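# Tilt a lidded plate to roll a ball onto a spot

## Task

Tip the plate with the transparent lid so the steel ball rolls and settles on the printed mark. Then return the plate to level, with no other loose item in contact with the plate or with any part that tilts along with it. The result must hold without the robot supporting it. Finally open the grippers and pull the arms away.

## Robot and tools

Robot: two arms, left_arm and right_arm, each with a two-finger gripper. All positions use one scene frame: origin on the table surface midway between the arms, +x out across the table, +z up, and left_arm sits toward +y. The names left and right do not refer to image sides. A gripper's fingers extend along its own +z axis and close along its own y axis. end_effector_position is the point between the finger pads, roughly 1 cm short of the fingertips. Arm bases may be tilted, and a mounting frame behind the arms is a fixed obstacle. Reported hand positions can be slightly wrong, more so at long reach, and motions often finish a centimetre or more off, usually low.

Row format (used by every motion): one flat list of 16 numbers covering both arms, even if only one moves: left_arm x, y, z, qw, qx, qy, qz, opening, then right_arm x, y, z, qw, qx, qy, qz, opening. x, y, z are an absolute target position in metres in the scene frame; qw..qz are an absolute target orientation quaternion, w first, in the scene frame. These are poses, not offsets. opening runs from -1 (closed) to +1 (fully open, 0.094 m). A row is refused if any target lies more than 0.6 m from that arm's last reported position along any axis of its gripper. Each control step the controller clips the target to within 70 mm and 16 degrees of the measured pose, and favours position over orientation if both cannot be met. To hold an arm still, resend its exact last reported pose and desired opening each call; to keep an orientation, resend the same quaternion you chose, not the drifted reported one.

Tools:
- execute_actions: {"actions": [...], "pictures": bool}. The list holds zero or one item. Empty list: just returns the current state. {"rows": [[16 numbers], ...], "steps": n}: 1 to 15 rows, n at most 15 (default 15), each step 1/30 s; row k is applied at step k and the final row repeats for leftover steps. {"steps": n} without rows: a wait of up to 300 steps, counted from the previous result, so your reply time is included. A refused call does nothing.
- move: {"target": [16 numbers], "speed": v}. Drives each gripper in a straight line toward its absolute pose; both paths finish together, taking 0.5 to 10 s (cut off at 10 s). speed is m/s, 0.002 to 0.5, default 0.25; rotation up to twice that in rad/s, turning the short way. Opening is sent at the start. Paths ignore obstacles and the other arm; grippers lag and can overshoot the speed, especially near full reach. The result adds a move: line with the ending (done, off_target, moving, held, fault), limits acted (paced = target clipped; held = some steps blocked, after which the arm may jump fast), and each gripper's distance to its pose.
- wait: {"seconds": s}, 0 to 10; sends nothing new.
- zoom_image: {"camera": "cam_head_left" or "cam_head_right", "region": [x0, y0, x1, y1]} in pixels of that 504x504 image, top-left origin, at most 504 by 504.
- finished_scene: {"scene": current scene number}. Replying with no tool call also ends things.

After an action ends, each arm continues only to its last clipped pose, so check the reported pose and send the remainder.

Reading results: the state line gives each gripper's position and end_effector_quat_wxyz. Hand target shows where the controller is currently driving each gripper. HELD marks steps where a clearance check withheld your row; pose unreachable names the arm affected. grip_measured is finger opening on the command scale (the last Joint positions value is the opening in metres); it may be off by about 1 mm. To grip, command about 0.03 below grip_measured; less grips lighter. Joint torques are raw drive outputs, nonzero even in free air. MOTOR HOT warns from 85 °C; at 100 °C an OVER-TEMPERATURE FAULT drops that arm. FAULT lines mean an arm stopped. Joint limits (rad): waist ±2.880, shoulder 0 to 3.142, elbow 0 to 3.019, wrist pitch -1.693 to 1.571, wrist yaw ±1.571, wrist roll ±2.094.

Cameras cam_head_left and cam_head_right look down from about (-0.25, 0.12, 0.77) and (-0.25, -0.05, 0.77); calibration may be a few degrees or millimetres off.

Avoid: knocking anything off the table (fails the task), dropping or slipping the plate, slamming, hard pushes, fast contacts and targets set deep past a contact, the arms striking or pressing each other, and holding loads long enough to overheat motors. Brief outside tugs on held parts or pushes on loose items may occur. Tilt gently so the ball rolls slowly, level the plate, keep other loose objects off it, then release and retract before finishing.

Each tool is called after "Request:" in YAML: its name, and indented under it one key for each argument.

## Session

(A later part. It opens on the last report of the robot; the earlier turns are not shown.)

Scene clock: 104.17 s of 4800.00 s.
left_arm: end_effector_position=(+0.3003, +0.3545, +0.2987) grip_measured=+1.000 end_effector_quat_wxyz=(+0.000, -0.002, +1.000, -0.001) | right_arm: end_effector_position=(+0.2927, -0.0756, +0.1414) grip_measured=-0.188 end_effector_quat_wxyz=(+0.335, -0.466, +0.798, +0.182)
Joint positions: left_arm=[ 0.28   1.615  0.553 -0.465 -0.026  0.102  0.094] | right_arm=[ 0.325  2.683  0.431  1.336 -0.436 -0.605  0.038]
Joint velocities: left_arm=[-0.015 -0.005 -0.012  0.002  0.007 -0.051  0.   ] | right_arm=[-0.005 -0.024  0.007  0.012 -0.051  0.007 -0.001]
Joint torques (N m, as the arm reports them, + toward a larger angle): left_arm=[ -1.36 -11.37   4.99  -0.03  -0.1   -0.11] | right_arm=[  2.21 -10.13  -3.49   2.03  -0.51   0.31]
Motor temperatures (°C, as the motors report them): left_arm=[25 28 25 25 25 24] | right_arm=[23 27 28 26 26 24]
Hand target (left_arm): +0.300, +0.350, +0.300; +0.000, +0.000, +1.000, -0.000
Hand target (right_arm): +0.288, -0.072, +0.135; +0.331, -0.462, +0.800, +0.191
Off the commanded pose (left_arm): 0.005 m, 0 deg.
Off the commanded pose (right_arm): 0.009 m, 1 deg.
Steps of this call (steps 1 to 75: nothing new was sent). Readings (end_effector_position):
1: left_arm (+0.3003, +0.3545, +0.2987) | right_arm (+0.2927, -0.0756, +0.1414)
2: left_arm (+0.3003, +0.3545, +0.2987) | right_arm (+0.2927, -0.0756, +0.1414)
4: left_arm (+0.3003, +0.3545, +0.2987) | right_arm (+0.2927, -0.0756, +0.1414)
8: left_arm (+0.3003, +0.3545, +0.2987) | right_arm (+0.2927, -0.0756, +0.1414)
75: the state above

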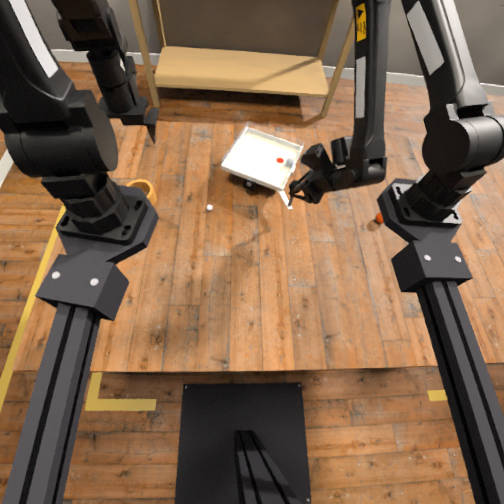

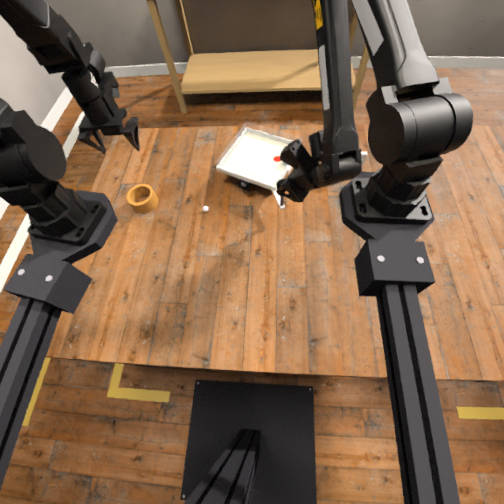

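Request:
execute_actions:
  actions:
    - {"rows":[[0.3,0.35,0.3,0,0,1,0,1,0.295,-0.066,0.153,0.331,-0.462,0.8,0.191,-0.22]]}
  pictures: false

Request:
execute_actions:
  actions:
    - {"steps":10}

Request:
execute_actions:
  actions:
    - {"rows":[[0.3,0.35,0.3,0,0,1,0,1,0.2885,-0.069,0.1345,0.331,-0.462,0.8,0.191,-0.22]]}

Request:
execute_actions:
  actions:
    - {"steps":75}

Scene clock: 107.07 s of 4800.00 s.
left_arm: end_effector_position=(+0.3003, +0.3545, +0.2987) grip_measured=+1.000 end_effector_quat_wxyz=(+0.000, -0.002, +1.000, -0.001) | right_arm: end_effector_position=(+0.2939, -0.0738, +0.1452) grip_measured=-0.188 end_effector_quat_wxyz=(+0.329, -0.467, +0.801, +0.180)
Joint positions: left_arm=[ 0.28   1.615  0.553 -0.465 -0.026  0.102  0.094] | right_arm=[ 0.337  2.652  0.424  1.304 -0.423 -0.598  0.038]
Joint velocities: left_arm=[-0.015  0.005 -0.022 -0.002 -0.007  0.007  0.   ] | right_arm=[-0.005 -0.015 -0.002 -0.002  0.037 -0.037 -0.001]
Joint torques (N m, as the arm reports them, + toward a larger angle): left_arm=[ -1.19 -10.75   4.66   0.02  -0.09  -0.11] | right_arm=[  2.84 -14.43  -5.07   1.36  -0.63   0.43]
Motor temperatures (°C, as the motors report them): left_arm=[25 28 25 25 25 24] | right_arm=[23 27 28 26 26 24]
Hand target (left_arm): +0.300, +0.350, +0.300; +0.000, +0.000, +1.000, -0.000
Hand target (right_arm): +0.295, -0.066, +0.153; +0.331, -0.462, +0.800, +0.192
Off the commanded pose (left_arm): 0.005 m, 0 deg.
Off the commanded pose (right_arm): 0.011 m, 1 deg.
Steps of this call (steps 1 to 72: nothing new was sent; steps 73 to 87: all 15 steps of this action). Readings (end_effector_position):
73: left_arm (+0.3003, +0.3545, +0.2987) | right_arm (+0.2929, -0.0757, +0.1413)
74: left_arm (+0.3003, +0.3545, +0.2987) | right_arm (+0.2928, -0.0756, +0.1413)
76: left_arm (+0.3003, +0.3545, +0.2987) | right_arm (+0.2933, -0.0747, +0.1430)
80: left_arm (+0.3003, +0.3545, +0.2987) | right_arm (+0.2940, -0.0738, +0.1453)
87: the state above

Scene clock: 107.40 s of 4800.00 s.
left_arm: end_effector_position=(+0.3003, +0.3545, +0.2987) grip_measured=+1.000 end_effector_quat_wxyz=(+0.000, -0.002, +1.000, -0.001) | right_arm: end_effector_position=(+0.2939, -0.0738, +0.1452) grip_measured=-0.188 end_effector_quat_wxyz=(+0.329, -0.467, +0.801, +0.180)
Joint positions: left_arm=[ 0.28   1.615  0.553 -0.465 -0.026  0.102  0.094] | right_arm=[ 0.337  2.652  0.424  1.304 -0.423 -0.598  0.038]
Joint velocities: left_arm=[-0.005  0.005 -0.012  0.007  0.022  0.051  0.   ] | right_arm=[ 0.005 -0.024  0.012  0.002  0.037 -0.007  0.   ]
Joint torques (N m, as the arm reports them, + toward a larger angle): left_arm=[ -0.36 -10.58   4.63   0.28  -0.11  -0.11] | right_arm=[  2.86 -14.41  -5.06   1.38  -0.63   0.43]
Motor temperatures (°C, as the motors report them): left_arm=[25 28 25 25 25 24] | right_arm=[23 27 28 26 26 24]
Hand target (left_arm): +0.300, +0.350, +0.300; +0.000, +0.000, +1.000, -0.000
Hand target (right_arm): +0.295, -0.066, +0.153; +0.331, -0.462, +0.800, +0.192
Off the commanded pose (left_arm): 0.005 m, 0 deg.
Off the commanded pose (right_arm): 0.011 m, 1 deg.
Steps of this call (steps 1 to 10: nothing new was sent). Readings (end_effector_position):
1: left_arm (+0.3003, +0.3545, +0.2987) | right_arm (+0.2939, -0.0738, +0.1452)
2: left_arm (+0.3003, +0.3545, +0.2987) | right_arm (+0.2939, -0.0738, +0.1452)
4: left_arm (+0.3003, +0.3545, +0.2987) | right_arm (+0.2939, -0.0738, +0.1452)
8: left_arm (+0.3003, +0.3545, +0.2987) | right_arm (+0.2939, -0.0738, +0.1452)
10: the state above

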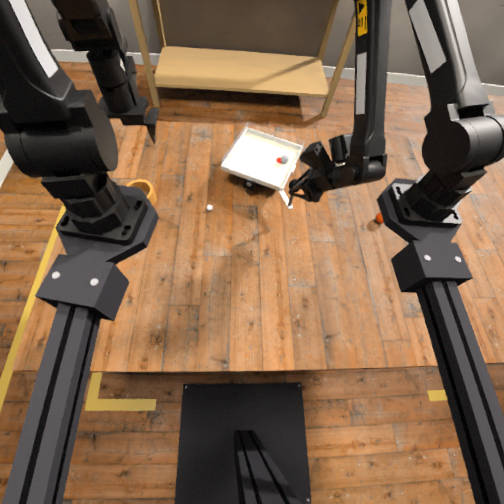

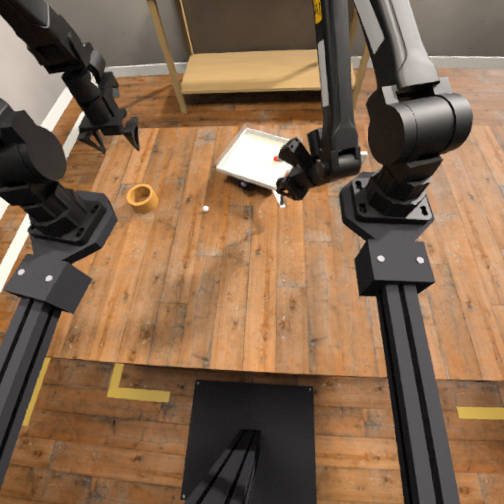

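Scene clock: 107.90 s of 4800.00 s.
left_arm: end_effector_position=(+0.3003, +0.3545, +0.2987) grip_measured=+1.000 end_effector_quat_wxyz=(+0.000, -0.002, +1.000, -0.001) | right_arm: end_effector_position=(+0.2925, -0.0740, +0.1421) grip_measured=-0.188 end_effector_quat_wxyz=(+0.335, -0.467, +0.798, +0.179)
Joint positions: left_arm=[ 0.28   1.615  0.553 -0.465 -0.026  0.102  0.094] | right_arm=[ 0.337  2.681  0.429  1.34  -0.424 -0.598  0.038]
Joint velocities: left_arm=[ 0.005  0.005  0.002 -0.007  0.037 -0.051  0.   ] | right_arm=[-0.015 -0.005  0.002  0.002 -0.125 -0.037 -0.   ]
Joint torques (N m, as the arm reports them, + toward a larger angle): left_arm=[ -1.04 -10.28   4.84   0.13  -0.12  -0.05] | right_arm=[  2.24 -10.09  -3.19   1.92  -0.72   0.35]
Motor temperatures (°C, as the motors report them): left_arm=[25 28 25 25 25 24] | right_arm=[23 27 28 26 26 24]
Hand target (left_arm): +0.300, +0.350, +0.300; +0.000, +0.000, +1.000, -0.000
Hand target (right_arm): +0.288, -0.069, +0.135; +0.331, -0.462, +0.800, +0.191
Off the commanded pose (left_arm): 0.005 m, 0 deg.
Off the commanded pose (right_arm): 0.010 m, 2 deg.
Steps of this call (steps 1 to 15: all 15 steps of this action). Readings (end_effector_position):
1: left_arm (+0.3003, +0.3545, +0.2987) | right_arm (+0.2939, -0.0738, +0.1452)
2: left_arm (+0.3003, +0.3545, +0.2987) | right_arm (+0.2939, -0.0737, +0.1450)
4: left_arm (+0.3003, +0.3545, +0.2987) | right_arm (+0.2929, -0.0738, +0.1433)
8: left_arm (+0.3003, +0.3545, +0.2987) | right_arm (+0.2925, -0.0740, +0.1421)
15: the state above

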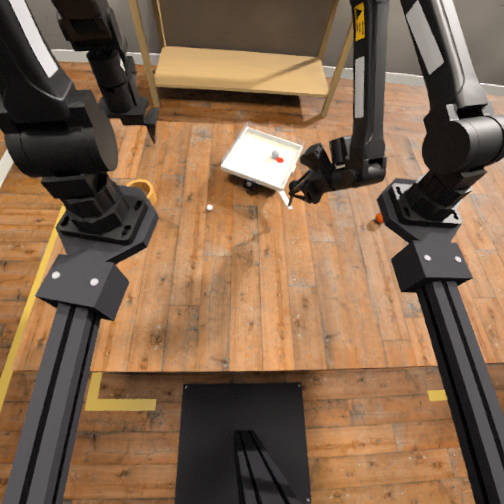

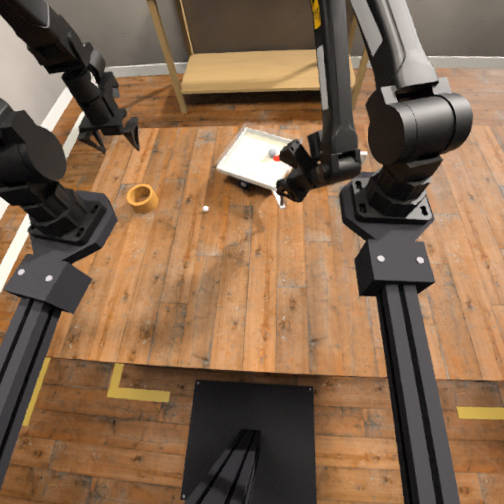

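Scene clock: 110.40 s of 4800.00 s.
left_arm: end_effector_position=(+0.3003, +0.3545, +0.2987) grip_measured=+1.000 end_effector_quat_wxyz=(+0.000, -0.002, +1.000, -0.001) | right_arm: end_effector_position=(+0.2925, -0.0740, +0.1421) grip_measured=-0.188 end_effector_quat_wxyz=(+0.335, -0.467, +0.798, +0.179)
Joint positions: left_arm=[ 0.28   1.615  0.553 -0.465 -0.026  0.102  0.094] | right_arm=[ 0.337  2.681  0.429  1.34  -0.424 -0.598  0.038]
Joint velocities: left_arm=[-0.005 -0.015 -0.002 -0.012  0.022 -0.037  0.   ] | right_arm=[ 0.015  0.005 -0.037 -0.002  0.037 -0.037 -0.   ]
Joint torques (N m, as the arm reports them, + toward a larger angle): left_arm=[ -0.7  -10.62   4.89   0.21  -0.1   -0.12] | right_arm=[  2.23 -10.06  -3.18   1.92  -0.72   0.35]
Motor temperatures (°C, as the motors report them): left_arm=[25 28 25 25 25 24] | right_arm=[23 27 28 26 26 24]
Hand target (left_arm): +0.300, +0.350, +0.300; +0.000, +0.000, +1.000, -0.000
Hand target (right_arm): +0.288, -0.069, +0.135; +0.331, -0.462, +0.800, +0.191
Off the commanded pose (left_arm): 0.005 m, 0 deg.
Off the commanded pose (right_arm): 0.010 m, 2 deg.
Steps of this call (steps 1 to 75: nothing new was sent). Readings (end_effector_position):
1: left_arm (+0.3003, +0.3545, +0.2987) | right_arm (+0.2925, -0.0740, +0.1421)
2: left_arm (+0.3003, +0.3545, +0.2987) | right_arm (+0.2925, -0.0740, +0.1421)
4: left_arm (+0.3003, +0.3545, +0.2987) | right_arm (+0.2925, -0.0740, +0.1421)
8: left_arm (+0.3003, +0.3545, +0.2987) | right_arm (+0.2925, -0.0740, +0.1421)
75: the state above

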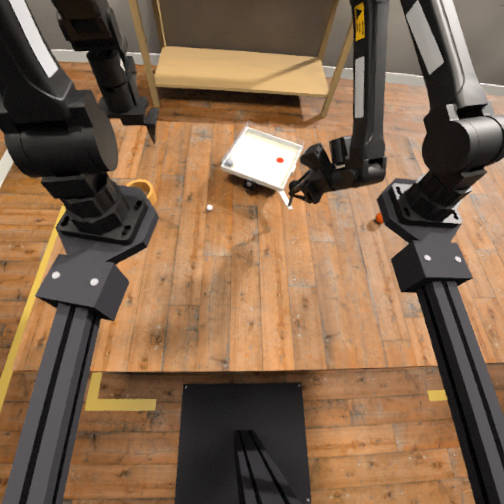

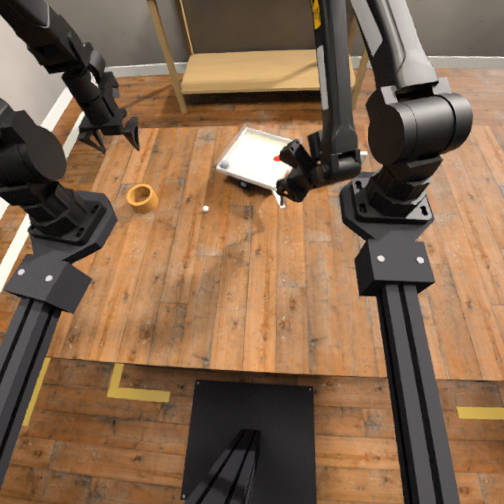

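Request:
execute_actions:
  actions:
    - {"rows":[[0.3,0.35,0.3,0,0,1,0,1,0.287,-0.0755,0.129,0.331,-0.462,0.8,0.191,-0.22]]}
  pictures: false

Request:
execute_actions:
  actions:
    - {"steps":100}
  pictures: false

Request:
execute_actions:
  actions:
    - {"rows":[[0.3,0.35,0.3,0,0,1,0,1,0.295,-0.0735,0.152,0.331,-0.462,0.8,0.191,-0.22]]}
  pictures: false

Request:
execute_actions:
  actions:
    - {"steps":20}

Request:
execute_actions:
  actions:
    - {"rows":[[0.3,0.35,0.3,0,0,1,0,1,0.2885,-0.0695,0.135,0.331,-0.462,0.8,0.191,-0.22]]}

Request:
execute_actions:
  actions:
    - {"steps":75}

Scene clock: 114.90 s of 4800.00 s.
left_arm: end_effector_position=(+0.3003, +0.3545, +0.2987) grip_measured=+1.000 end_effector_quat_wxyz=(+0.000, -0.002, +1.000, -0.001) | right_arm: end_effector_position=(+0.2914, -0.0755, +0.1384) grip_measured=-0.188 end_effector_quat_wxyz=(+0.338, -0.468, +0.796, +0.182)
Joint positions: left_arm=[ 0.28   1.615  0.553 -0.465 -0.026  0.102  0.094] | right_arm=[ 0.326  2.701  0.437  1.353 -0.438 -0.61   0.038]
Joint velocities: left_arm=[-0.015  0.005 -0.032  0.012  0.051 -0.037  0.   ] | right_arm=[-0.005  0.005  0.012 -0.007 -0.051 -0.037 -0.   ]
Joint torques (N m, as the arm reports them, + toward a larger angle): left_arm=[ -0.58 -10.99   4.68   0.31  -0.1   -0.12] | right_arm=[ 0.72 -9.75 -3.34  1.66 -0.89  0.19]
Motor temperatures (°C, as the motors report them): left_arm=[25 28 25 25 25 24] | right_arm=[23 27 28 26 26 24]
Hand target (left_arm): +0.300, +0.350, +0.300; +0.000, +0.000, +1.000, -0.000
Hand target (right_arm): +0.287, -0.076, +0.129; +0.331, -0.462, +0.800, +0.191
Off the commanded pose (left_arm): 0.005 m, 0 deg.
Off the commanded pose (right_arm): 0.010 m, 2 deg.
Steps of this call (steps 1 to 90: nothing new was sent; then 1.00 s passed at rest; steps 91 to 105: all 15 steps of this action). Readings (end_effector_position):
91: left_arm (+0.3003, +0.3545, +0.2987) | right_arm (+0.2924, -0.0738, +0.1421)
92: left_arm (+0.3003, +0.3545, +0.2987) | right_arm (+0.2922, -0.0738, +0.1418)
94: left_arm (+0.3003, +0.3545, +0.2987) | right_arm (+0.2918, -0.0748, +0.1401)
98: left_arm (+0.3003, +0.3545, +0.2987) | right_arm (+0.2914, -0.0755, +0.1384)
105: the state above

Scene clock: 118.23 s of 4800.00 s.
left_arm: end_effector_position=(+0.3003, +0.3545, +0.2987) grip_measured=+1.000 end_effector_quat_wxyz=(+0.000, -0.002, +1.000, -0.001) | right_arm: end_effector_position=(+0.2914, -0.0755, +0.1384) grip_measured=-0.188 end_effector_quat_wxyz=(+0.338, -0.468, +0.796, +0.182)
Joint positions: left_arm=[ 0.28   1.615  0.553 -0.465 -0.026  0.102  0.094] | right_arm=[ 0.326  2.701  0.437  1.353 -0.438 -0.61   0.038]
Joint velocities: left_arm=[-0.015 -0.015 -0.022 -0.007  0.007  0.007  0.   ] | right_arm=[-0.024 -0.005  0.022 -0.007 -0.007 -0.081  0.   ]
Joint torques (N m, as the arm reports them, + toward a larger angle): left_arm=[ -0.1  -10.73   4.7    0.11  -0.06  -0.08] | right_arm=[ 0.72 -9.76 -3.35  1.66 -0.87  0.19]
Motor temperatures (°C, as the motors report them): left_arm=[25 28 25 25 25 24] | right_arm=[23 26 28 26 26 24]
Hand target (left_arm): +0.300, +0.350, +0.300; +0.000, +0.000, +1.000, -0.000
Hand target (right_arm): +0.287, -0.076, +0.129; +0.331, -0.462, +0.800, +0.191
Off the commanded pose (left_arm): 0.005 m, 0 deg.
Off the commanded pose (right_arm): 0.010 m, 2 deg.
Steps of this call (steps 1 to 100: nothing new was sent). Readings (end_effector_position):
1: left_arm (+0.3003, +0.3545, +0.2987) | right_arm (+0.2914, -0.0755, +0.1384)
2: left_arm (+0.3003, +0.3545, +0.2987) | right_arm (+0.2914, -0.0755, +0.1384)
4: left_arm (+0.3003, +0.3545, +0.2987) | right_arm (+0.2914, -0.0755, +0.1384)
8: left_arm (+0.3003, +0.3545, +0.2987) | right_arm (+0.2914, -0.0755, +0.1384)
100: the state above

Scene clock: 118.73 s of 4800.00 s.
left_arm: end_effector_position=(+0.3003, +0.3545, +0.2987) grip_measured=+1.000 end_effector_quat_wxyz=(+0.000, -0.002, +1.000, -0.001) | right_arm: end_effector_position=(+0.2939, -0.0749, +0.1446) grip_measured=-0.188 end_effector_quat_wxyz=(+0.329, -0.468, +0.799, +0.184)
Joint positions: left_arm=[ 0.28   1.615  0.553 -0.465 -0.026  0.102  0.094] | right_arm=[ 0.326  2.654  0.426  1.299 -0.438 -0.609  0.038]
Joint velocities: left_arm=[-0.015 -0.005 -0.022 -0.007 -0.022  0.037  0.   ] | right_arm=[ 0.005 -0.005 -0.012  0.002  0.037  0.007 -0.   ]
Joint torques (N m, as the arm reports them, + toward a larger angle): left_arm=[ -0.74 -10.25   4.68   0.22  -0.04  -0.11] | right_arm=[  0.93 -14.2   -5.49   1.29  -0.8    0.2 ]
Motor temperatures (°C, as the motors report them): left_arm=[25 28 25 25 25 24] | right_arm=[23 27 28 26 26 24]
Hand target (left_arm): +0.300, +0.350, +0.300; +0.000, +0.000, +1.000, -0.000
Hand target (right_arm): +0.295, -0.074, +0.152; +0.331, -0.462, +0.800, +0.191
Off the commanded pose (left_arm): 0.005 m, 0 deg.
Off the commanded pose (right_arm): 0.008 m, 1 deg.
Steps of this call (steps 1 to 15: all 15 steps of this action). Readings (end_effector_position):
1: left_arm (+0.3003, +0.3545, +0.2987) | right_arm (+0.2913, -0.0757, +0.1383)
2: left_arm (+0.3003, +0.3545, +0.2987) | right_arm (+0.2916, -0.0758, +0.1388)
4: left_arm (+0.3003, +0.3545, +0.2987) | right_arm (+0.2929, -0.0755, +0.1419)
8: left_arm (+0.3003, +0.3545, +0.2987) | right_arm (+0.2939, -0.0749, +0.1446)
15: the state above

Scene clock: 119.40 s of 4800.00 s.
left_arm: end_effector_position=(+0.3003, +0.3545, +0.2987) grip_measured=+1.000 end_effector_quat_wxyz=(+0.000, -0.002, +1.000, -0.001) | right_arm: end_effector_position=(+0.2939, -0.0749, +0.1446) grip_measured=-0.188 end_effector_quat_wxyz=(+0.329, -0.468, +0.799, +0.184)
Joint positions: left_arm=[ 0.28   1.615  0.553 -0.465 -0.026  0.102  0.094] | right_arm=[ 0.326  2.654  0.426  1.299 -0.438 -0.609  0.038]
Joint velocities: left_arm=[-0.005 -0.015  0.012 -0.007  0.007  0.007  0.   ] | right_arm=[ 0.005 -0.015 -0.002 -0.022 -0.037  0.037 -0.001]
Joint torques (N m, as the arm reports them, + toward a larger angle): left_arm=[ -0.61 -10.93   4.88   0.07  -0.04  -0.04] | right_arm=[  0.97 -14.21  -5.49   1.29  -0.8    0.2 ]
Motor temperatures (°C, as the motors report them): left_arm=[25 28 25 25 25 24] | right_arm=[23 27 28 26 26 24]
Hand target (left_arm): +0.300, +0.350, +0.300; +0.000, +0.000, +1.000, -0.000
Hand target (right_arm): +0.295, -0.074, +0.152; +0.331, -0.462, +0.800, +0.191
Off the commanded pose (left_arm): 0.005 m, 0 deg.
Off the commanded pose (right_arm): 0.008 m, 1 deg.
Steps of this call (steps 1 to 20: nothing new was sent). Readings (end_effector_position):
1: left_arm (+0.3003, +0.3545, +0.2987) | right_arm (+0.2939, -0.0749, +0.1446)
2: left_arm (+0.3003, +0.3545, +0.2987) | right_arm (+0.2939, -0.0749, +0.1446)
4: left_arm (+0.3003, +0.3545, +0.2987) | right_arm (+0.2939, -0.0749, +0.1446)
8: left_arm (+0.3003, +0.3545, +0.2987) | right_arm (+0.2939, -0.0749, +0.1446)
20: the state above

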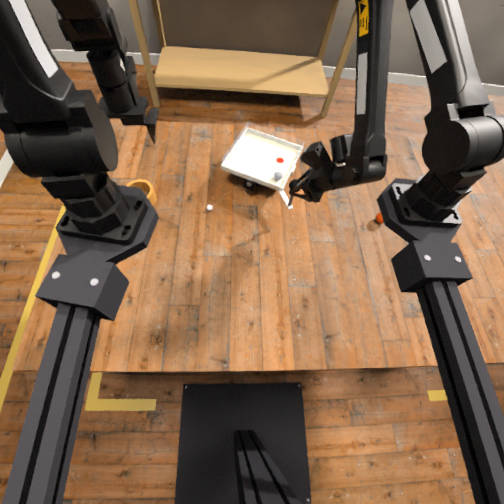

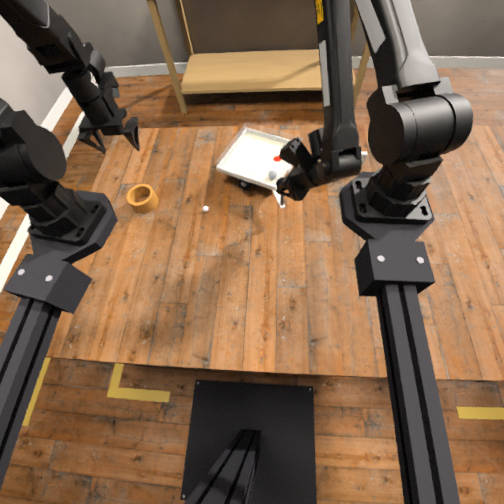

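Scene clock: 119.90 s of 4800.00 s.
left_arm: end_effector_position=(+0.3003, +0.3545, +0.2987) grip_measured=+1.000 end_effector_quat_wxyz=(+0.000, -0.002, +1.000, -0.001) | right_arm: end_effector_position=(+0.2929, -0.0751, +0.1421) grip_measured=-0.188 end_effector_quat_wxyz=(+0.335, -0.466, +0.798, +0.181)
Joint positions: left_arm=[ 0.28   1.615  0.553 -0.465 -0.026  0.102  0.094] | right_arm=[ 0.329  2.68   0.43   1.336 -0.432 -0.603  0.038]
Joint velocities: left_arm=[ 0.005  0.005  0.002 -0.002 -0.037 -0.007  0.   ] | right_arm=[ 0.005 -0.005 -0.002  0.012  0.051 -0.037  0.   ]
Joint torques (N m, as the arm reports them, + toward a larger angle): left_arm=[ -0.79 -10.82   4.77  -0.02  -0.11  -0.06] | right_arm=[  2.71 -10.19  -3.39   2.03  -0.45   0.38]
Motor temperatures (°C, as the motors report them): left_arm=[25 28 25 25 25 24] | right_arm=[23 27 28 26 26 24]
Hand target (left_arm): +0.300, +0.350, +0.300; +0.000, +0.000, +1.000, -0.000
Hand target (right_arm): +0.288, -0.070, +0.135; +0.331, -0.462, +0.800, +0.191
Off the commanded pose (left_arm): 0.005 m, 0 deg.
Off the commanded pose (right_arm): 0.010 m, 1 deg.
Steps of this call (steps 1 to 15: all 15 steps of this action). Readings (end_effector_position):
1: left_arm (+0.3003, +0.3545, +0.2987) | right_arm (+0.2941, -0.0750, +0.1447)
2: left_arm (+0.3003, +0.3545, +0.2987) | right_arm (+0.2938, -0.0748, +0.1446)
4: left_arm (+0.3003, +0.3545, +0.2987) | right_arm (+0.2933, -0.0748, +0.1432)
8: left_arm (+0.3003, +0.3545, +0.2987) | right_arm (+0.2929, -0.0751, +0.1421)
15: the state above

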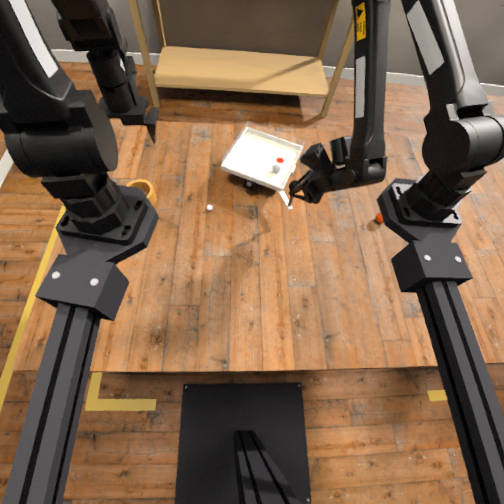

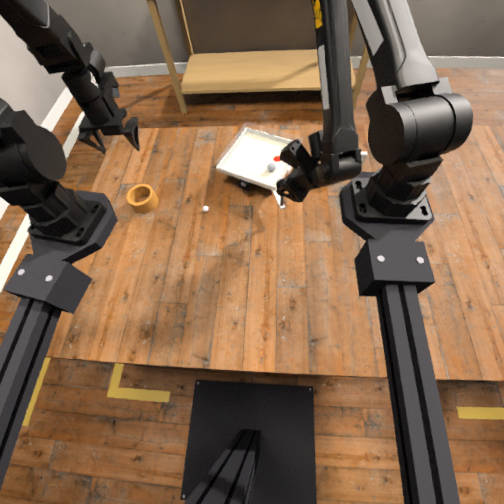

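Scene clock: 122.40 s of 4800.00 s.
left_arm: end_effector_position=(+0.3003, +0.3545, +0.2987) grip_measured=+1.000 end_effector_quat_wxyz=(+0.000, -0.002, +1.000, -0.001) | right_arm: end_effector_position=(+0.2929, -0.0751, +0.1421) grip_measured=-0.188 end_effector_quat_wxyz=(+0.335, -0.466, +0.798, +0.181)
Joint positions: left_arm=[ 0.28   1.615  0.553 -0.465 -0.026  0.102  0.094] | right_arm=[ 0.329  2.68   0.43   1.336 -0.432 -0.603  0.038]
Joint velocities: left_arm=[-0.005 -0.005 -0.007  0.002 -0.051 -0.037  0.   ] | right_arm=[ 0.005 -0.024  0.002 -0.017 -0.037  0.051 -0.   ]
Joint torques (N m, as the arm reports them, + toward a larger angle): left_arm=[ -1.11 -10.5    4.67   0.13  -0.08  -0.04] | right_arm=[  2.74 -10.19  -3.39   2.03  -0.45   0.38]
Motor temperatures (°C, as the motors report them): left_arm=[25 28 25 25 25 24] | right_arm=[23 27 28 26 26 24]
Hand target (left_arm): +0.300, +0.350, +0.300; +0.000, +0.000, +1.000, -0.000
Hand target (right_arm): +0.288, -0.070, +0.135; +0.331, -0.462, +0.800, +0.191
Off the commanded pose (left_arm): 0.005 m, 0 deg.
Off the commanded pose (right_arm): 0.010 m, 1 deg.
Steps of this call (steps 1 to 75: nothing new was sent). Readings (end_effector_position):
1: left_arm (+0.3003, +0.3545, +0.2987) | right_arm (+0.2929, -0.0751, +0.1421)
2: left_arm (+0.3003, +0.3545, +0.2987) | right_arm (+0.2929, -0.0751, +0.1421)
4: left_arm (+0.3003, +0.3545, +0.2987) | right_arm (+0.2929, -0.0751, +0.1421)
8: left_arm (+0.3003, +0.3545, +0.2987) | right_arm (+0.2929, -0.0751, +0.1421)
75: the state above

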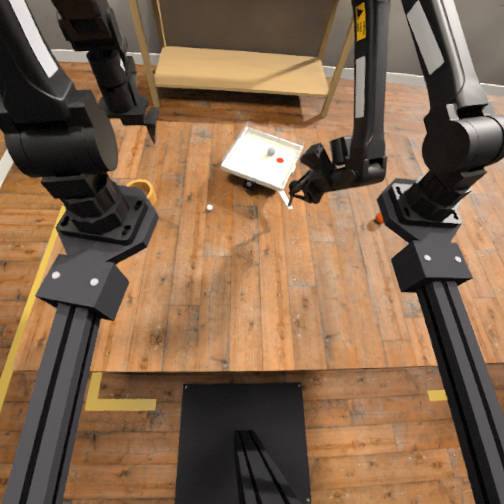

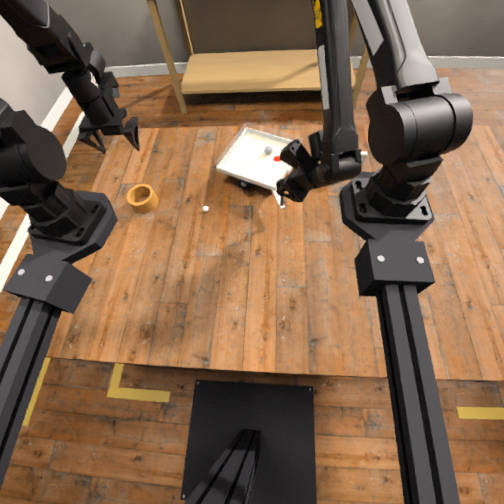

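Request:
execute_actions:
  actions:
    - {"rows":[[0.3,0.35,0.3,0,0,1,0,1,0.287,-0.0765,0.13,0.331,-0.462,0.8,0.191,-0.22]]}

Request:
execute_actions:
  actions:
    - {"steps":5}
  pictures: false

Request:
execute_actions:
  actions:
    - {"rows":[[0.3,0.35,0.3,0,0,1,0,1,0.295,-0.0735,0.152,0.331,-0.462,0.8,0.191,-0.22]],"steps":7}
  pictures: false

Request:
execute_actions:
  actions:
    - {"rows":[[0.3,0.35,0.3,0,0,1,0,1,0.2885,-0.0695,0.135,0.331,-0.462,0.8,0.191,-0.22]]}

Request:
execute_actions:
  actions:
    - {"steps":75}

Request:
zoom_image:
  camera: "cam_head_left"
  region: [200,100,340,230]

Scene clock: 125.60 s of 4800.00 s.
left_arm: end_effector_position=(+0.3003, +0.3545, +0.2987) grip_measured=+1.000 end_effector_quat_wxyz=(+0.000, -0.002, +1.000, -0.001) | right_arm: end_effector_position=(+0.2915, -0.0763, +0.1387) grip_measured=-0.188 end_effector_quat_wxyz=(+0.337, -0.467, +0.797, +0.183)
Joint positions: left_arm=[ 0.28   1.615  0.553 -0.465 -0.026  0.102  0.094] | right_arm=[ 0.321  2.699  0.436  1.348 -0.442 -0.61   0.038]
Joint velocities: left_arm=[-0.015 -0.024 -0.007  0.012 -0.051 -0.051  0.   ] | right_arm=[-0.015 -0.005 -0.017 -0.012 -0.081 -0.037 -0.002]
Joint torques (N m, as the arm reports them, + toward a larger angle): left_arm=[ -1.31 -10.58   4.71  -0.11  -0.06  -0.09] | right_arm=[ 0.75 -9.78 -3.52  1.75 -0.84  0.14]
Motor temperatures (°C, as the motors report them): left_arm=[25 28 25 25 25 24] | right_arm=[23 27 28 26 26 24]
Hand target (left_arm): +0.300, +0.350, +0.300; +0.000, +0.000, +1.000, -0.000
Hand target (right_arm): +0.287, -0.077, +0.130; +0.331, -0.462, +0.800, +0.191
Off the commanded pose (left_arm): 0.005 m, 0 deg.
Off the commanded pose (right_arm): 0.010 m, 1 deg.
Steps of this call (steps 1 to 81: nothing new was sent; steps 82 to 96: all 15 steps of this action). Readings (end_effector_position):
82: left_arm (+0.3003, +0.3545, +0.2987) | right_arm (+0.2927, -0.0749, +0.1418)
83: left_arm (+0.3003, +0.3545, +0.2987) | right_arm (+0.2924, -0.0749, +0.1416)
85: left_arm (+0.3003, +0.3545, +0.2987) | right_arm (+0.2921, -0.0756, +0.1402)
89: left_arm (+0.3003, +0.3545, +0.2987) | right_arm (+0.2915, -0.0763, +0.1387)
96: the state above

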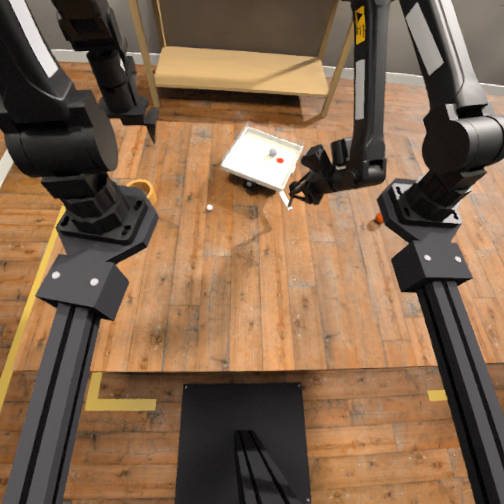

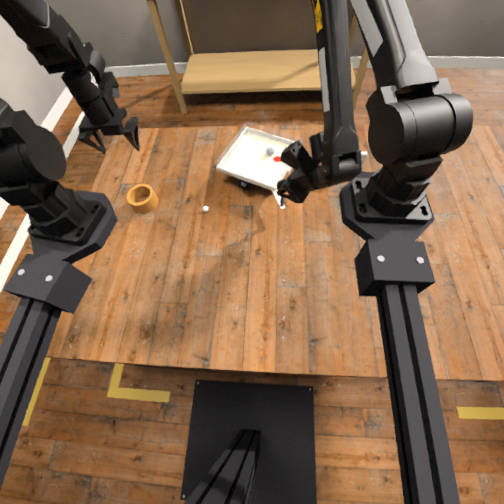

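Scene clock: 125.77 s of 4800.00 s.
left_arm: end_effector_position=(+0.3003, +0.3545, +0.2987) grip_measured=+1.000 end_effector_quat_wxyz=(+0.000, -0.002, +1.000, -0.001) | right_arm: end_effector_position=(+0.2915, -0.0763, +0.1387) grip_measured=-0.188 end_effector_quat_wxyz=(+0.337, -0.467, +0.797, +0.183)
Joint positions: left_arm=[ 0.28   1.615  0.553 -0.465 -0.026  0.102  0.094] | right_arm=[ 0.321  2.699  0.436  1.348 -0.442 -0.61   0.038]
Joint velocities: left_arm=[-0.005  0.005  0.002  0.012  0.022 -0.022  0.   ] | right_arm=[-0.015  0.005 -0.022 -0.002 -0.007  0.066 -0.001]
Joint torques (N m, as the arm reports them, + toward a larger angle): left_arm=[ -0.2  -10.18   4.73   0.21  -0.11  -0.06] | right_arm=[ 0.78 -9.77 -3.53  1.75 -0.83  0.14]
Motor temperatures (°C, as the motors report them): left_arm=[25 28 25 25 25 24] | right_arm=[23 27 28 26 26 24]
Hand target (left_arm): +0.300, +0.350, +0.300; +0.000, +0.000, +1.000, -0.000
Hand target (right_arm): +0.287, -0.077, +0.130; +0.331, -0.462, +0.800, +0.191
Off the commanded pose (left_arm): 0.005 m, 0 deg.
Off the commanded pose (right_arm): 0.010 m, 1 deg.
Steps of this call (steps 1 to 5: nothing new was sent). Readings (end_effector_position):
1: left_arm (+0.3003, +0.3545, +0.2987) | right_arm (+0.2915, -0.0763, +0.1387)
2: left_arm (+0.3003, +0.3545, +0.2987) | right_arm (+0.2915, -0.0763, +0.1387)
4: left_arm (+0.3003, +0.3545, +0.2987) | right_arm (+0.2915, -0.0763, +0.1387)
5: the state above

Scene clock: 126.00 s of 4800.00 s.
left_arm: end_effector_position=(+0.3003, +0.3545, +0.2987) grip_measured=+1.000 end_effector_quat_wxyz=(+0.000, -0.002, +1.000, -0.001) | right_arm: end_effector_position=(+0.2944, -0.0754, +0.1450) grip_measured=-0.188 end_effector_quat_wxyz=(+0.330, -0.466, +0.799, +0.186)
Joint positions: left_arm=[ 0.28   1.615  0.553 -0.465 -0.026  0.102  0.094] | right_arm=[ 0.321  2.654  0.426  1.301 -0.443 -0.609  0.038]
Joint velocities: left_arm=[-0.005 -0.005 -0.007  0.007  0.037  0.007  0.   ] | right_arm=[-0.005 -0.044 -0.012 -0.071 -0.007  0.051  0.   ]
Joint torques (N m, as the arm reports them, + toward a larger angle): left_arm=[ -0.71 -10.74   4.62   0.07  -0.05  -0.07] | right_arm=[  1.3  -13.84  -5.48   1.58  -0.6    0.21]
Motor temperatures (°C, as the motors report them): left_arm=[25 28 25 25 25 24] | right_arm=[23 27 28 26 26 24]
Hand target (left_arm): +0.300, +0.350, +0.300; +0.000, +0.000, +1.000, -0.000
Hand target (right_arm): +0.295, -0.073, +0.152; +0.332, -0.462, +0.800, +0.191
Off the commanded pose (left_arm): 0.005 m, 0 deg.
Off the commanded pose (right_arm): 0.007 m, 1 deg.
Steps of this call (steps 1 to 7: all 7 steps of this action). Readings (end_effector_position):
1: left_arm (+0.3003, +0.3545, +0.2987) | right_arm (+0.2917, -0.0764, +0.1389)
2: left_arm (+0.3003, +0.3545, +0.2987) | right_arm (+0.2922, -0.0764, +0.1393)
4: left_arm (+0.3003, +0.3545, +0.2987) | right_arm (+0.2933, -0.0761, +0.1422)
7: the state above

Scene clock: 126.50 s of 4800.00 s.
left_arm: end_effector_position=(+0.3003, +0.3545, +0.2987) grip_measured=+1.000 end_effector_quat_wxyz=(+0.000, -0.002, +1.000, -0.001) | right_arm: end_effector_position=(+0.2930, -0.0750, +0.1422) grip_measured=-0.188 end_effector_quat_wxyz=(+0.335, -0.466, +0.798, +0.182)
Joint positions: left_arm=[ 0.28   1.615  0.553 -0.465 -0.026  0.102  0.094] | right_arm=[ 0.329  2.68   0.43   1.336 -0.432 -0.602  0.038]
Joint velocities: left_arm=[ 0.005 -0.024 -0.007 -0.002 -0.022 -0.007  0.   ] | right_arm=[ 0.005 -0.015 -0.007  0.002  0.066  0.051 -0.   ]
Joint torques (N m, as the arm reports them, + toward a larger angle): left_arm=[ -0.85 -10.38   4.84  -0.13  -0.11  -0.06] | right_arm=[  2.72 -10.14  -3.37   2.03  -0.45   0.37]
Motor temperatures (°C, as the motors report them): left_arm=[25 28 25 25 25 24] | right_arm=[23 27 28 26 26 24]
Hand target (left_arm): +0.300, +0.350, +0.300; +0.000, +0.000, +1.000, -0.000
Hand target (right_arm): +0.288, -0.070, +0.135; +0.331, -0.462, +0.800, +0.191
Off the commanded pose (left_arm): 0.005 m, 0 deg.
Off the commanded pose (right_arm): 0.010 m, 1 deg.
Steps of this call (steps 1 to 15: all 15 steps of this action). Readings (end_effector_position):
1: left_arm (+0.3003, +0.3545, +0.2987) | right_arm (+0.2945, -0.0755, +0.1449)
2: left_arm (+0.3003, +0.3545, +0.2987) | right_arm (+0.2942, -0.0753, +0.1447)
4: left_arm (+0.3003, +0.3545, +0.2987) | right_arm (+0.2932, -0.0750, +0.1431)
8: left_arm (+0.3003, +0.3545, +0.2987) | right_arm (+0.2930, -0.0750, +0.1422)
15: the state above

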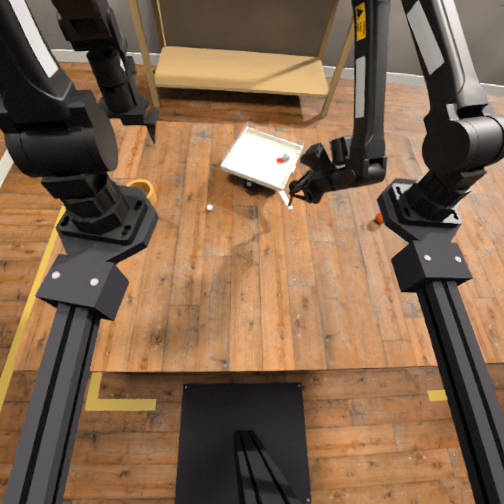

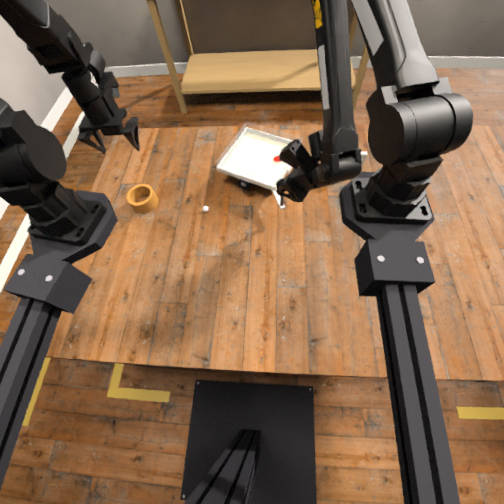

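Scene clock: 129.00 s of 4800.00 s.
left_arm: end_effector_position=(+0.3003, +0.3545, +0.2987) grip_measured=+1.000 end_effector_quat_wxyz=(+0.000, -0.002, +1.000, -0.001) | right_arm: end_effector_position=(+0.2930, -0.0750, +0.1422) grip_measured=-0.188 end_effector_quat_wxyz=(+0.335, -0.466, +0.798, +0.182)
Joint positions: left_arm=[ 0.28   1.615  0.553 -0.465 -0.026  0.102  0.094] | right_arm=[ 0.329  2.68   0.43   1.336 -0.432 -0.602  0.038]
Joint velocities: left_arm=[-0.005 -0.005  0.002 -0.012  0.022 -0.022  0.   ] | right_arm=[-0.005 -0.005 -0.017 -0.007  0.051 -0.037 -0.001]
Joint torques (N m, as the arm reports them, + toward a larger angle): left_arm=[ -0.88 -10.08   4.78  -0.02  -0.08  -0.07] | right_arm=[  2.75 -10.16  -3.37   2.02  -0.45   0.37]
Motor temperatures (°C, as the motors report them): left_arm=[25 28 25 25 25 24] | right_arm=[23 27 28 26 26 24]
Hand target (left_arm): +0.300, +0.350, +0.300; +0.000, +0.000, +1.000, -0.000
Hand target (right_arm): +0.288, -0.070, +0.135; +0.331, -0.462, +0.800, +0.191
Off the commanded pose (left_arm): 0.005 m, 0 deg.
Off the commanded pose (right_arm): 0.010 m, 1 deg.
Steps of this call (steps 1 to 75: nothing new was sent). Readings (end_effector_position):
1: left_arm (+0.3003, +0.3545, +0.2987) | right_arm (+0.2930, -0.0750, +0.1422)
2: left_arm (+0.3003, +0.3545, +0.2987) | right_arm (+0.2930, -0.0750, +0.1422)
4: left_arm (+0.3003, +0.3545, +0.2987) | right_arm (+0.2930, -0.0750, +0.1422)
8: left_arm (+0.3003, +0.3545, +0.2987) | right_arm (+0.2930, -0.0750, +0.1422)
75: the state above

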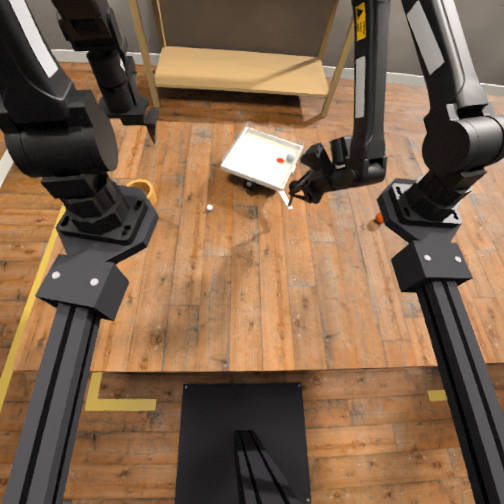

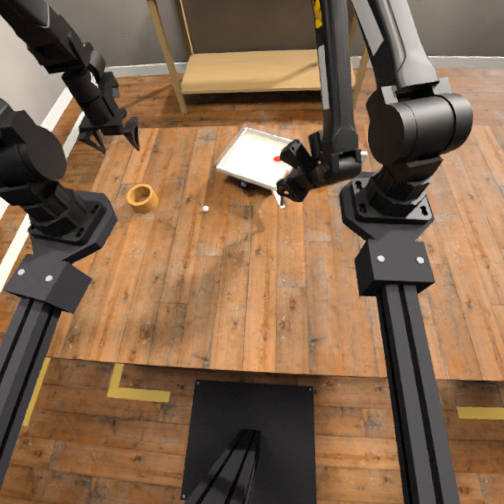

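Region (200, 100, 340, 230) of cam_head_left's 504x504 image, scaled by 3.600, with more detail than that image has; it fills the top 468 rows of this view, and the rest is white.

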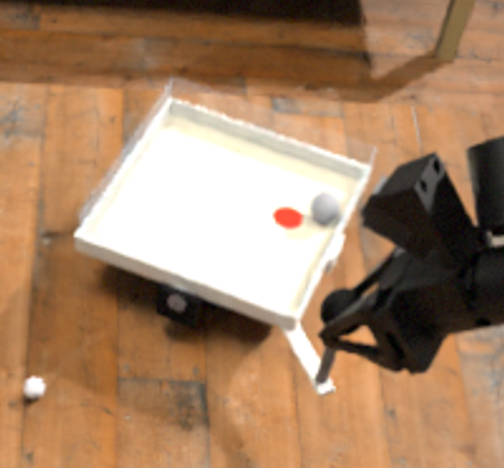

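Leveling is repeatable. Now a +y pulse.

Request:
execute_actions:
  actions:
    - {"rows":[[0.3,0.35,0.3,0,0,1,0,1,0.2885,-0.065,0.136,0.331,-0.462,0.8,0.191,-0.22]],"steps":13}
  pictures: false

Request:
execute_actions:
  actions:
    - {"rows":[[0.3,0.35,0.3,0,0,1,0,1,0.295,-0.075,0.151,0.331,-0.462,0.8,0.191,-0.22]],"steps":7}
  pictures: false

Request:
execute_actions:
  actions:
    - {"rows":[[0.3,0.35,0.3,0,0,1,0,1,0.2885,-0.0695,0.135,0.331,-0.462,0.8,0.191,-0.22]]}
  pictures: false

Request:
execute_actions:
  actions:
    - {"steps":75}

Request:
zoom_image:
  camera: "cam_head_left"
  region: [200,100,340,230]

Scene clock: 132.87 s of 4800.00 s.
left_arm: end_effector_position=(+0.3003, +0.3545, +0.2987) grip_measured=+1.000 end_effector_quat_wxyz=(+0.000, -0.002, +1.000, -0.001) | right_arm: end_effector_position=(+0.2925, -0.0743, +0.1410) grip_measured=-0.188 end_effector_quat_wxyz=(+0.333, -0.467, +0.800, +0.176)
Joint positions: left_arm=[ 0.28   1.615  0.553 -0.465 -0.026  0.102  0.094] | right_arm=[ 0.342  2.68   0.43   1.336 -0.413 -0.596  0.038]
Joint velocities: left_arm=[-0.015 -0.005  0.007 -0.012 -0.007 -0.081  0.   ] | right_arm=[-0.005  0.005  0.002  0.007 -0.022 -0.007 -0.001]
Joint torques (N m, as the arm reports them, + toward a larger angle): left_arm=[ -1.36 -10.75   4.76   0.14  -0.06  -0.14] | right_arm=[  3.36 -10.57  -3.31   2.08  -0.77   0.51]
Motor temperatures (°C, as the motors report them): left_arm=[25 28 25 25 25 24] | right_arm=[23 27 28 27 26 24]
Hand target (left_arm): +0.300, +0.350, +0.300; +0.000, +0.000, +1.000, -0.000
Hand target (right_arm): +0.288, -0.065, +0.136; +0.331, -0.463, +0.800, +0.191
Off the commanded pose (left_arm): 0.005 m, 0 deg.
Off the commanded pose (right_arm): 0.011 m, 2 deg.
Steps of this call (steps 1 to 90: nothing new was sent; then 0.43 s passed at rest; steps 91 to 103: all 13 steps of this action). Readings (end_effector_position):
91: left_arm (+0.3003, +0.3545, +0.2987) | right_arm (+0.2930, -0.0750, +0.1420)
92: left_arm (+0.3003, +0.3545, +0.2987) | right_arm (+0.2929, -0.0748, +0.1417)
94: left_arm (+0.3003, +0.3545, +0.2987) | right_arm (+0.2925, -0.0744, +0.1411)
98: left_arm (+0.3003, +0.3545, +0.2987) | right_arm (+0.2925, -0.0743, +0.1410)
103: the state above

Scene clock: 133.10 s of 4800.00 s.
left_arm: end_effector_position=(+0.3003, +0.3545, +0.2987) grip_measured=+1.000 end_effector_quat_wxyz=(+0.000, -0.002, +1.000, -0.001) | right_arm: end_effector_position=(+0.2941, -0.0751, +0.1446) grip_measured=-0.188 end_effector_quat_wxyz=(+0.330, -0.466, +0.800, +0.186)
Joint positions: left_arm=[ 0.28   1.615  0.553 -0.465 -0.026  0.102  0.094] | right_arm=[ 0.322  2.657  0.427  1.302 -0.443 -0.606  0.038]
Joint velocities: left_arm=[-0.005 -0.005 -0.012 -0.012 -0.051  0.022  0.   ] | right_arm=[-0.005 -0.015 -0.007 -0.017 -0.007  0.095  0.001]
Joint torques (N m, as the arm reports them, + toward a larger angle): left_arm=[ -0.45 -10.86   4.63  -0.05  -0.05  -0.09] | right_arm=[  0.76 -13.91  -5.5    1.29  -0.77   0.1 ]
Motor temperatures (°C, as the motors report them): left_arm=[25 28 25 25 25 24] | right_arm=[23 27 28 27 26 24]
Hand target (left_arm): +0.300, +0.350, +0.300; +0.000, +0.000, +1.000, -0.000
Hand target (right_arm): +0.295, -0.075, +0.151; +0.331, -0.462, +0.800, +0.191
Off the commanded pose (left_arm): 0.005 m, 0 deg.
Off the commanded pose (right_arm): 0.006 m, 1 deg.
Steps of this call (steps 1 to 7: all 7 steps of this action). Readings (end_effector_position):
1: left_arm (+0.3003, +0.3545, +0.2987) | right_arm (+0.2918, -0.0743, +0.1412)
2: left_arm (+0.3003, +0.3545, +0.2987) | right_arm (+0.2922, -0.0745, +0.1418)
4: left_arm (+0.3003, +0.3545, +0.2987) | right_arm (+0.2938, -0.0750, +0.1440)
7: the state above

Scene clock: 133.60 s of 4800.00 s.
left_arm: end_effector_position=(+0.3003, +0.3545, +0.2987) grip_measured=+1.000 end_effector_quat_wxyz=(+0.000, -0.002, +1.000, -0.001) | right_arm: end_effector_position=(+0.2928, -0.0751, +0.1422) grip_measured=-0.188 end_effector_quat_wxyz=(+0.335, -0.466, +0.798, +0.182)
Joint positions: left_arm=[ 0.28   1.615  0.553 -0.465 -0.026  0.102  0.094] | right_arm=[ 0.329  2.68   0.429  1.336 -0.433 -0.602  0.038]
Joint velocities: left_arm=[-0.015 -0.005 -0.002 -0.017 -0.007  0.007  0.   ] | right_arm=[-0.005 -0.015  0.007  0.007  0.037 -0.007  0.   ]
Joint torques (N m, as the arm reports them, + toward a larger angle): left_arm=[ -0.43 -10.74   4.74   0.24  -0.05  -0.06] | right_arm=[  2.72 -10.14  -3.38   2.04  -0.45   0.37]
Motor temperatures (°C, as the motors report them): left_arm=[25 28 25 25 25 24] | right_arm=[23 27 28 27 26 24]
Hand target (left_arm): +0.300, +0.350, +0.300; +0.000, +0.000, +1.000, -0.000
Hand target (right_arm): +0.288, -0.070, +0.135; +0.331, -0.462, +0.800, +0.191
Off the commanded pose (left_arm): 0.005 m, 0 deg.
Off the commanded pose (right_arm): 0.010 m, 1 deg.
Steps of this call (steps 1 to 15: all 15 steps of this action). Readings (end_effector_position):
1: left_arm (+0.3003, +0.3545, +0.2987) | right_arm (+0.2943, -0.0753, +0.1445)
2: left_arm (+0.3003, +0.3545, +0.2987) | right_arm (+0.2940, -0.0751, +0.1444)
4: left_arm (+0.3003, +0.3545, +0.2987) | right_arm (+0.2931, -0.0750, +0.1430)
8: left_arm (+0.3003, +0.3545, +0.2987) | right_arm (+0.2928, -0.0751, +0.1422)
15: the state above

Scene clock: 136.10 s of 4800.00 s.
left_arm: end_effector_position=(+0.3003, +0.3545, +0.2987) grip_measured=+1.000 end_effector_quat_wxyz=(+0.000, -0.002, +1.000, -0.001) | right_arm: end_effector_position=(+0.2928, -0.0751, +0.1422) grip_measured=-0.188 end_effector_quat_wxyz=(+0.335, -0.466, +0.798, +0.182)
Joint positions: left_arm=[ 0.28   1.615  0.553 -0.465 -0.026  0.102  0.094] | right_arm=[ 0.329  2.68   0.429  1.336 -0.433 -0.602  0.038]
Joint velocities: left_arm=[ 0.005 -0.005  0.017 -0.022  0.051 -0.022  0.   ] | right_arm=[-0.005 -0.015 -0.002 -0.002 -0.007 -0.022  0.001]
Joint torques (N m, as the arm reports them, + toward a larger angle): left_arm=[ -1.47 -10.82   4.84   0.24  -0.1   -0.08] | right_arm=[  2.73 -10.15  -3.38   2.04  -0.45   0.37]
Motor temperatures (°C, as the motors report them): left_arm=[25 28 25 25 25 24] | right_arm=[23 27 28 27 26 24]
Hand target (left_arm): +0.300, +0.350, +0.300; +0.000, +0.000, +1.000, -0.000
Hand target (right_arm): +0.288, -0.070, +0.135; +0.331, -0.462, +0.800, +0.191
Off the commanded pose (left_arm): 0.005 m, 0 deg.
Off the commanded pose (right_arm): 0.010 m, 1 deg.
Steps of this call (steps 1 to 75: nothing new was sent). Readings (end_effector_position):
1: left_arm (+0.3003, +0.3545, +0.2987) | right_arm (+0.2928, -0.0751, +0.1422)
2: left_arm (+0.3003, +0.3545, +0.2987) | right_arm (+0.2928, -0.0751, +0.1422)
4: left_arm (+0.3003, +0.3545, +0.2987) | right_arm (+0.2928, -0.0751, +0.1422)
8: left_arm (+0.3003, +0.3545, +0.2987) | right_arm (+0.2928, -0.0751, +0.1422)
75: the state above

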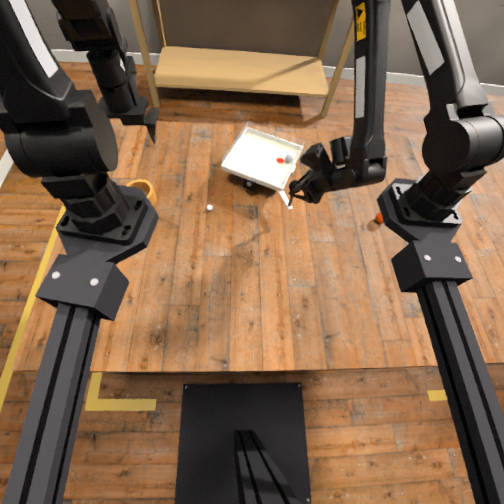

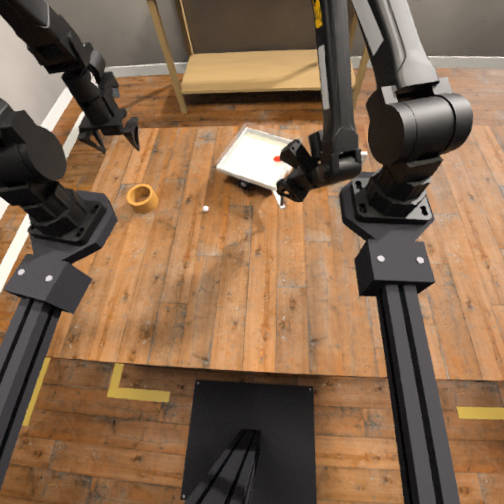

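Region (200, 100, 340, 230) of cam_head_left's 504x504 image, scaled by 3.600, with more detail than that image has; it fills the top 468 rows of this view, and the rest is white.

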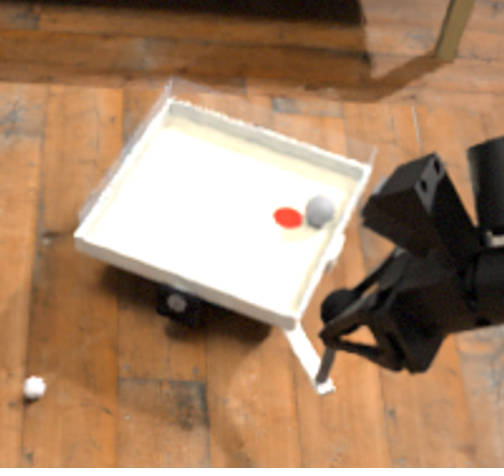

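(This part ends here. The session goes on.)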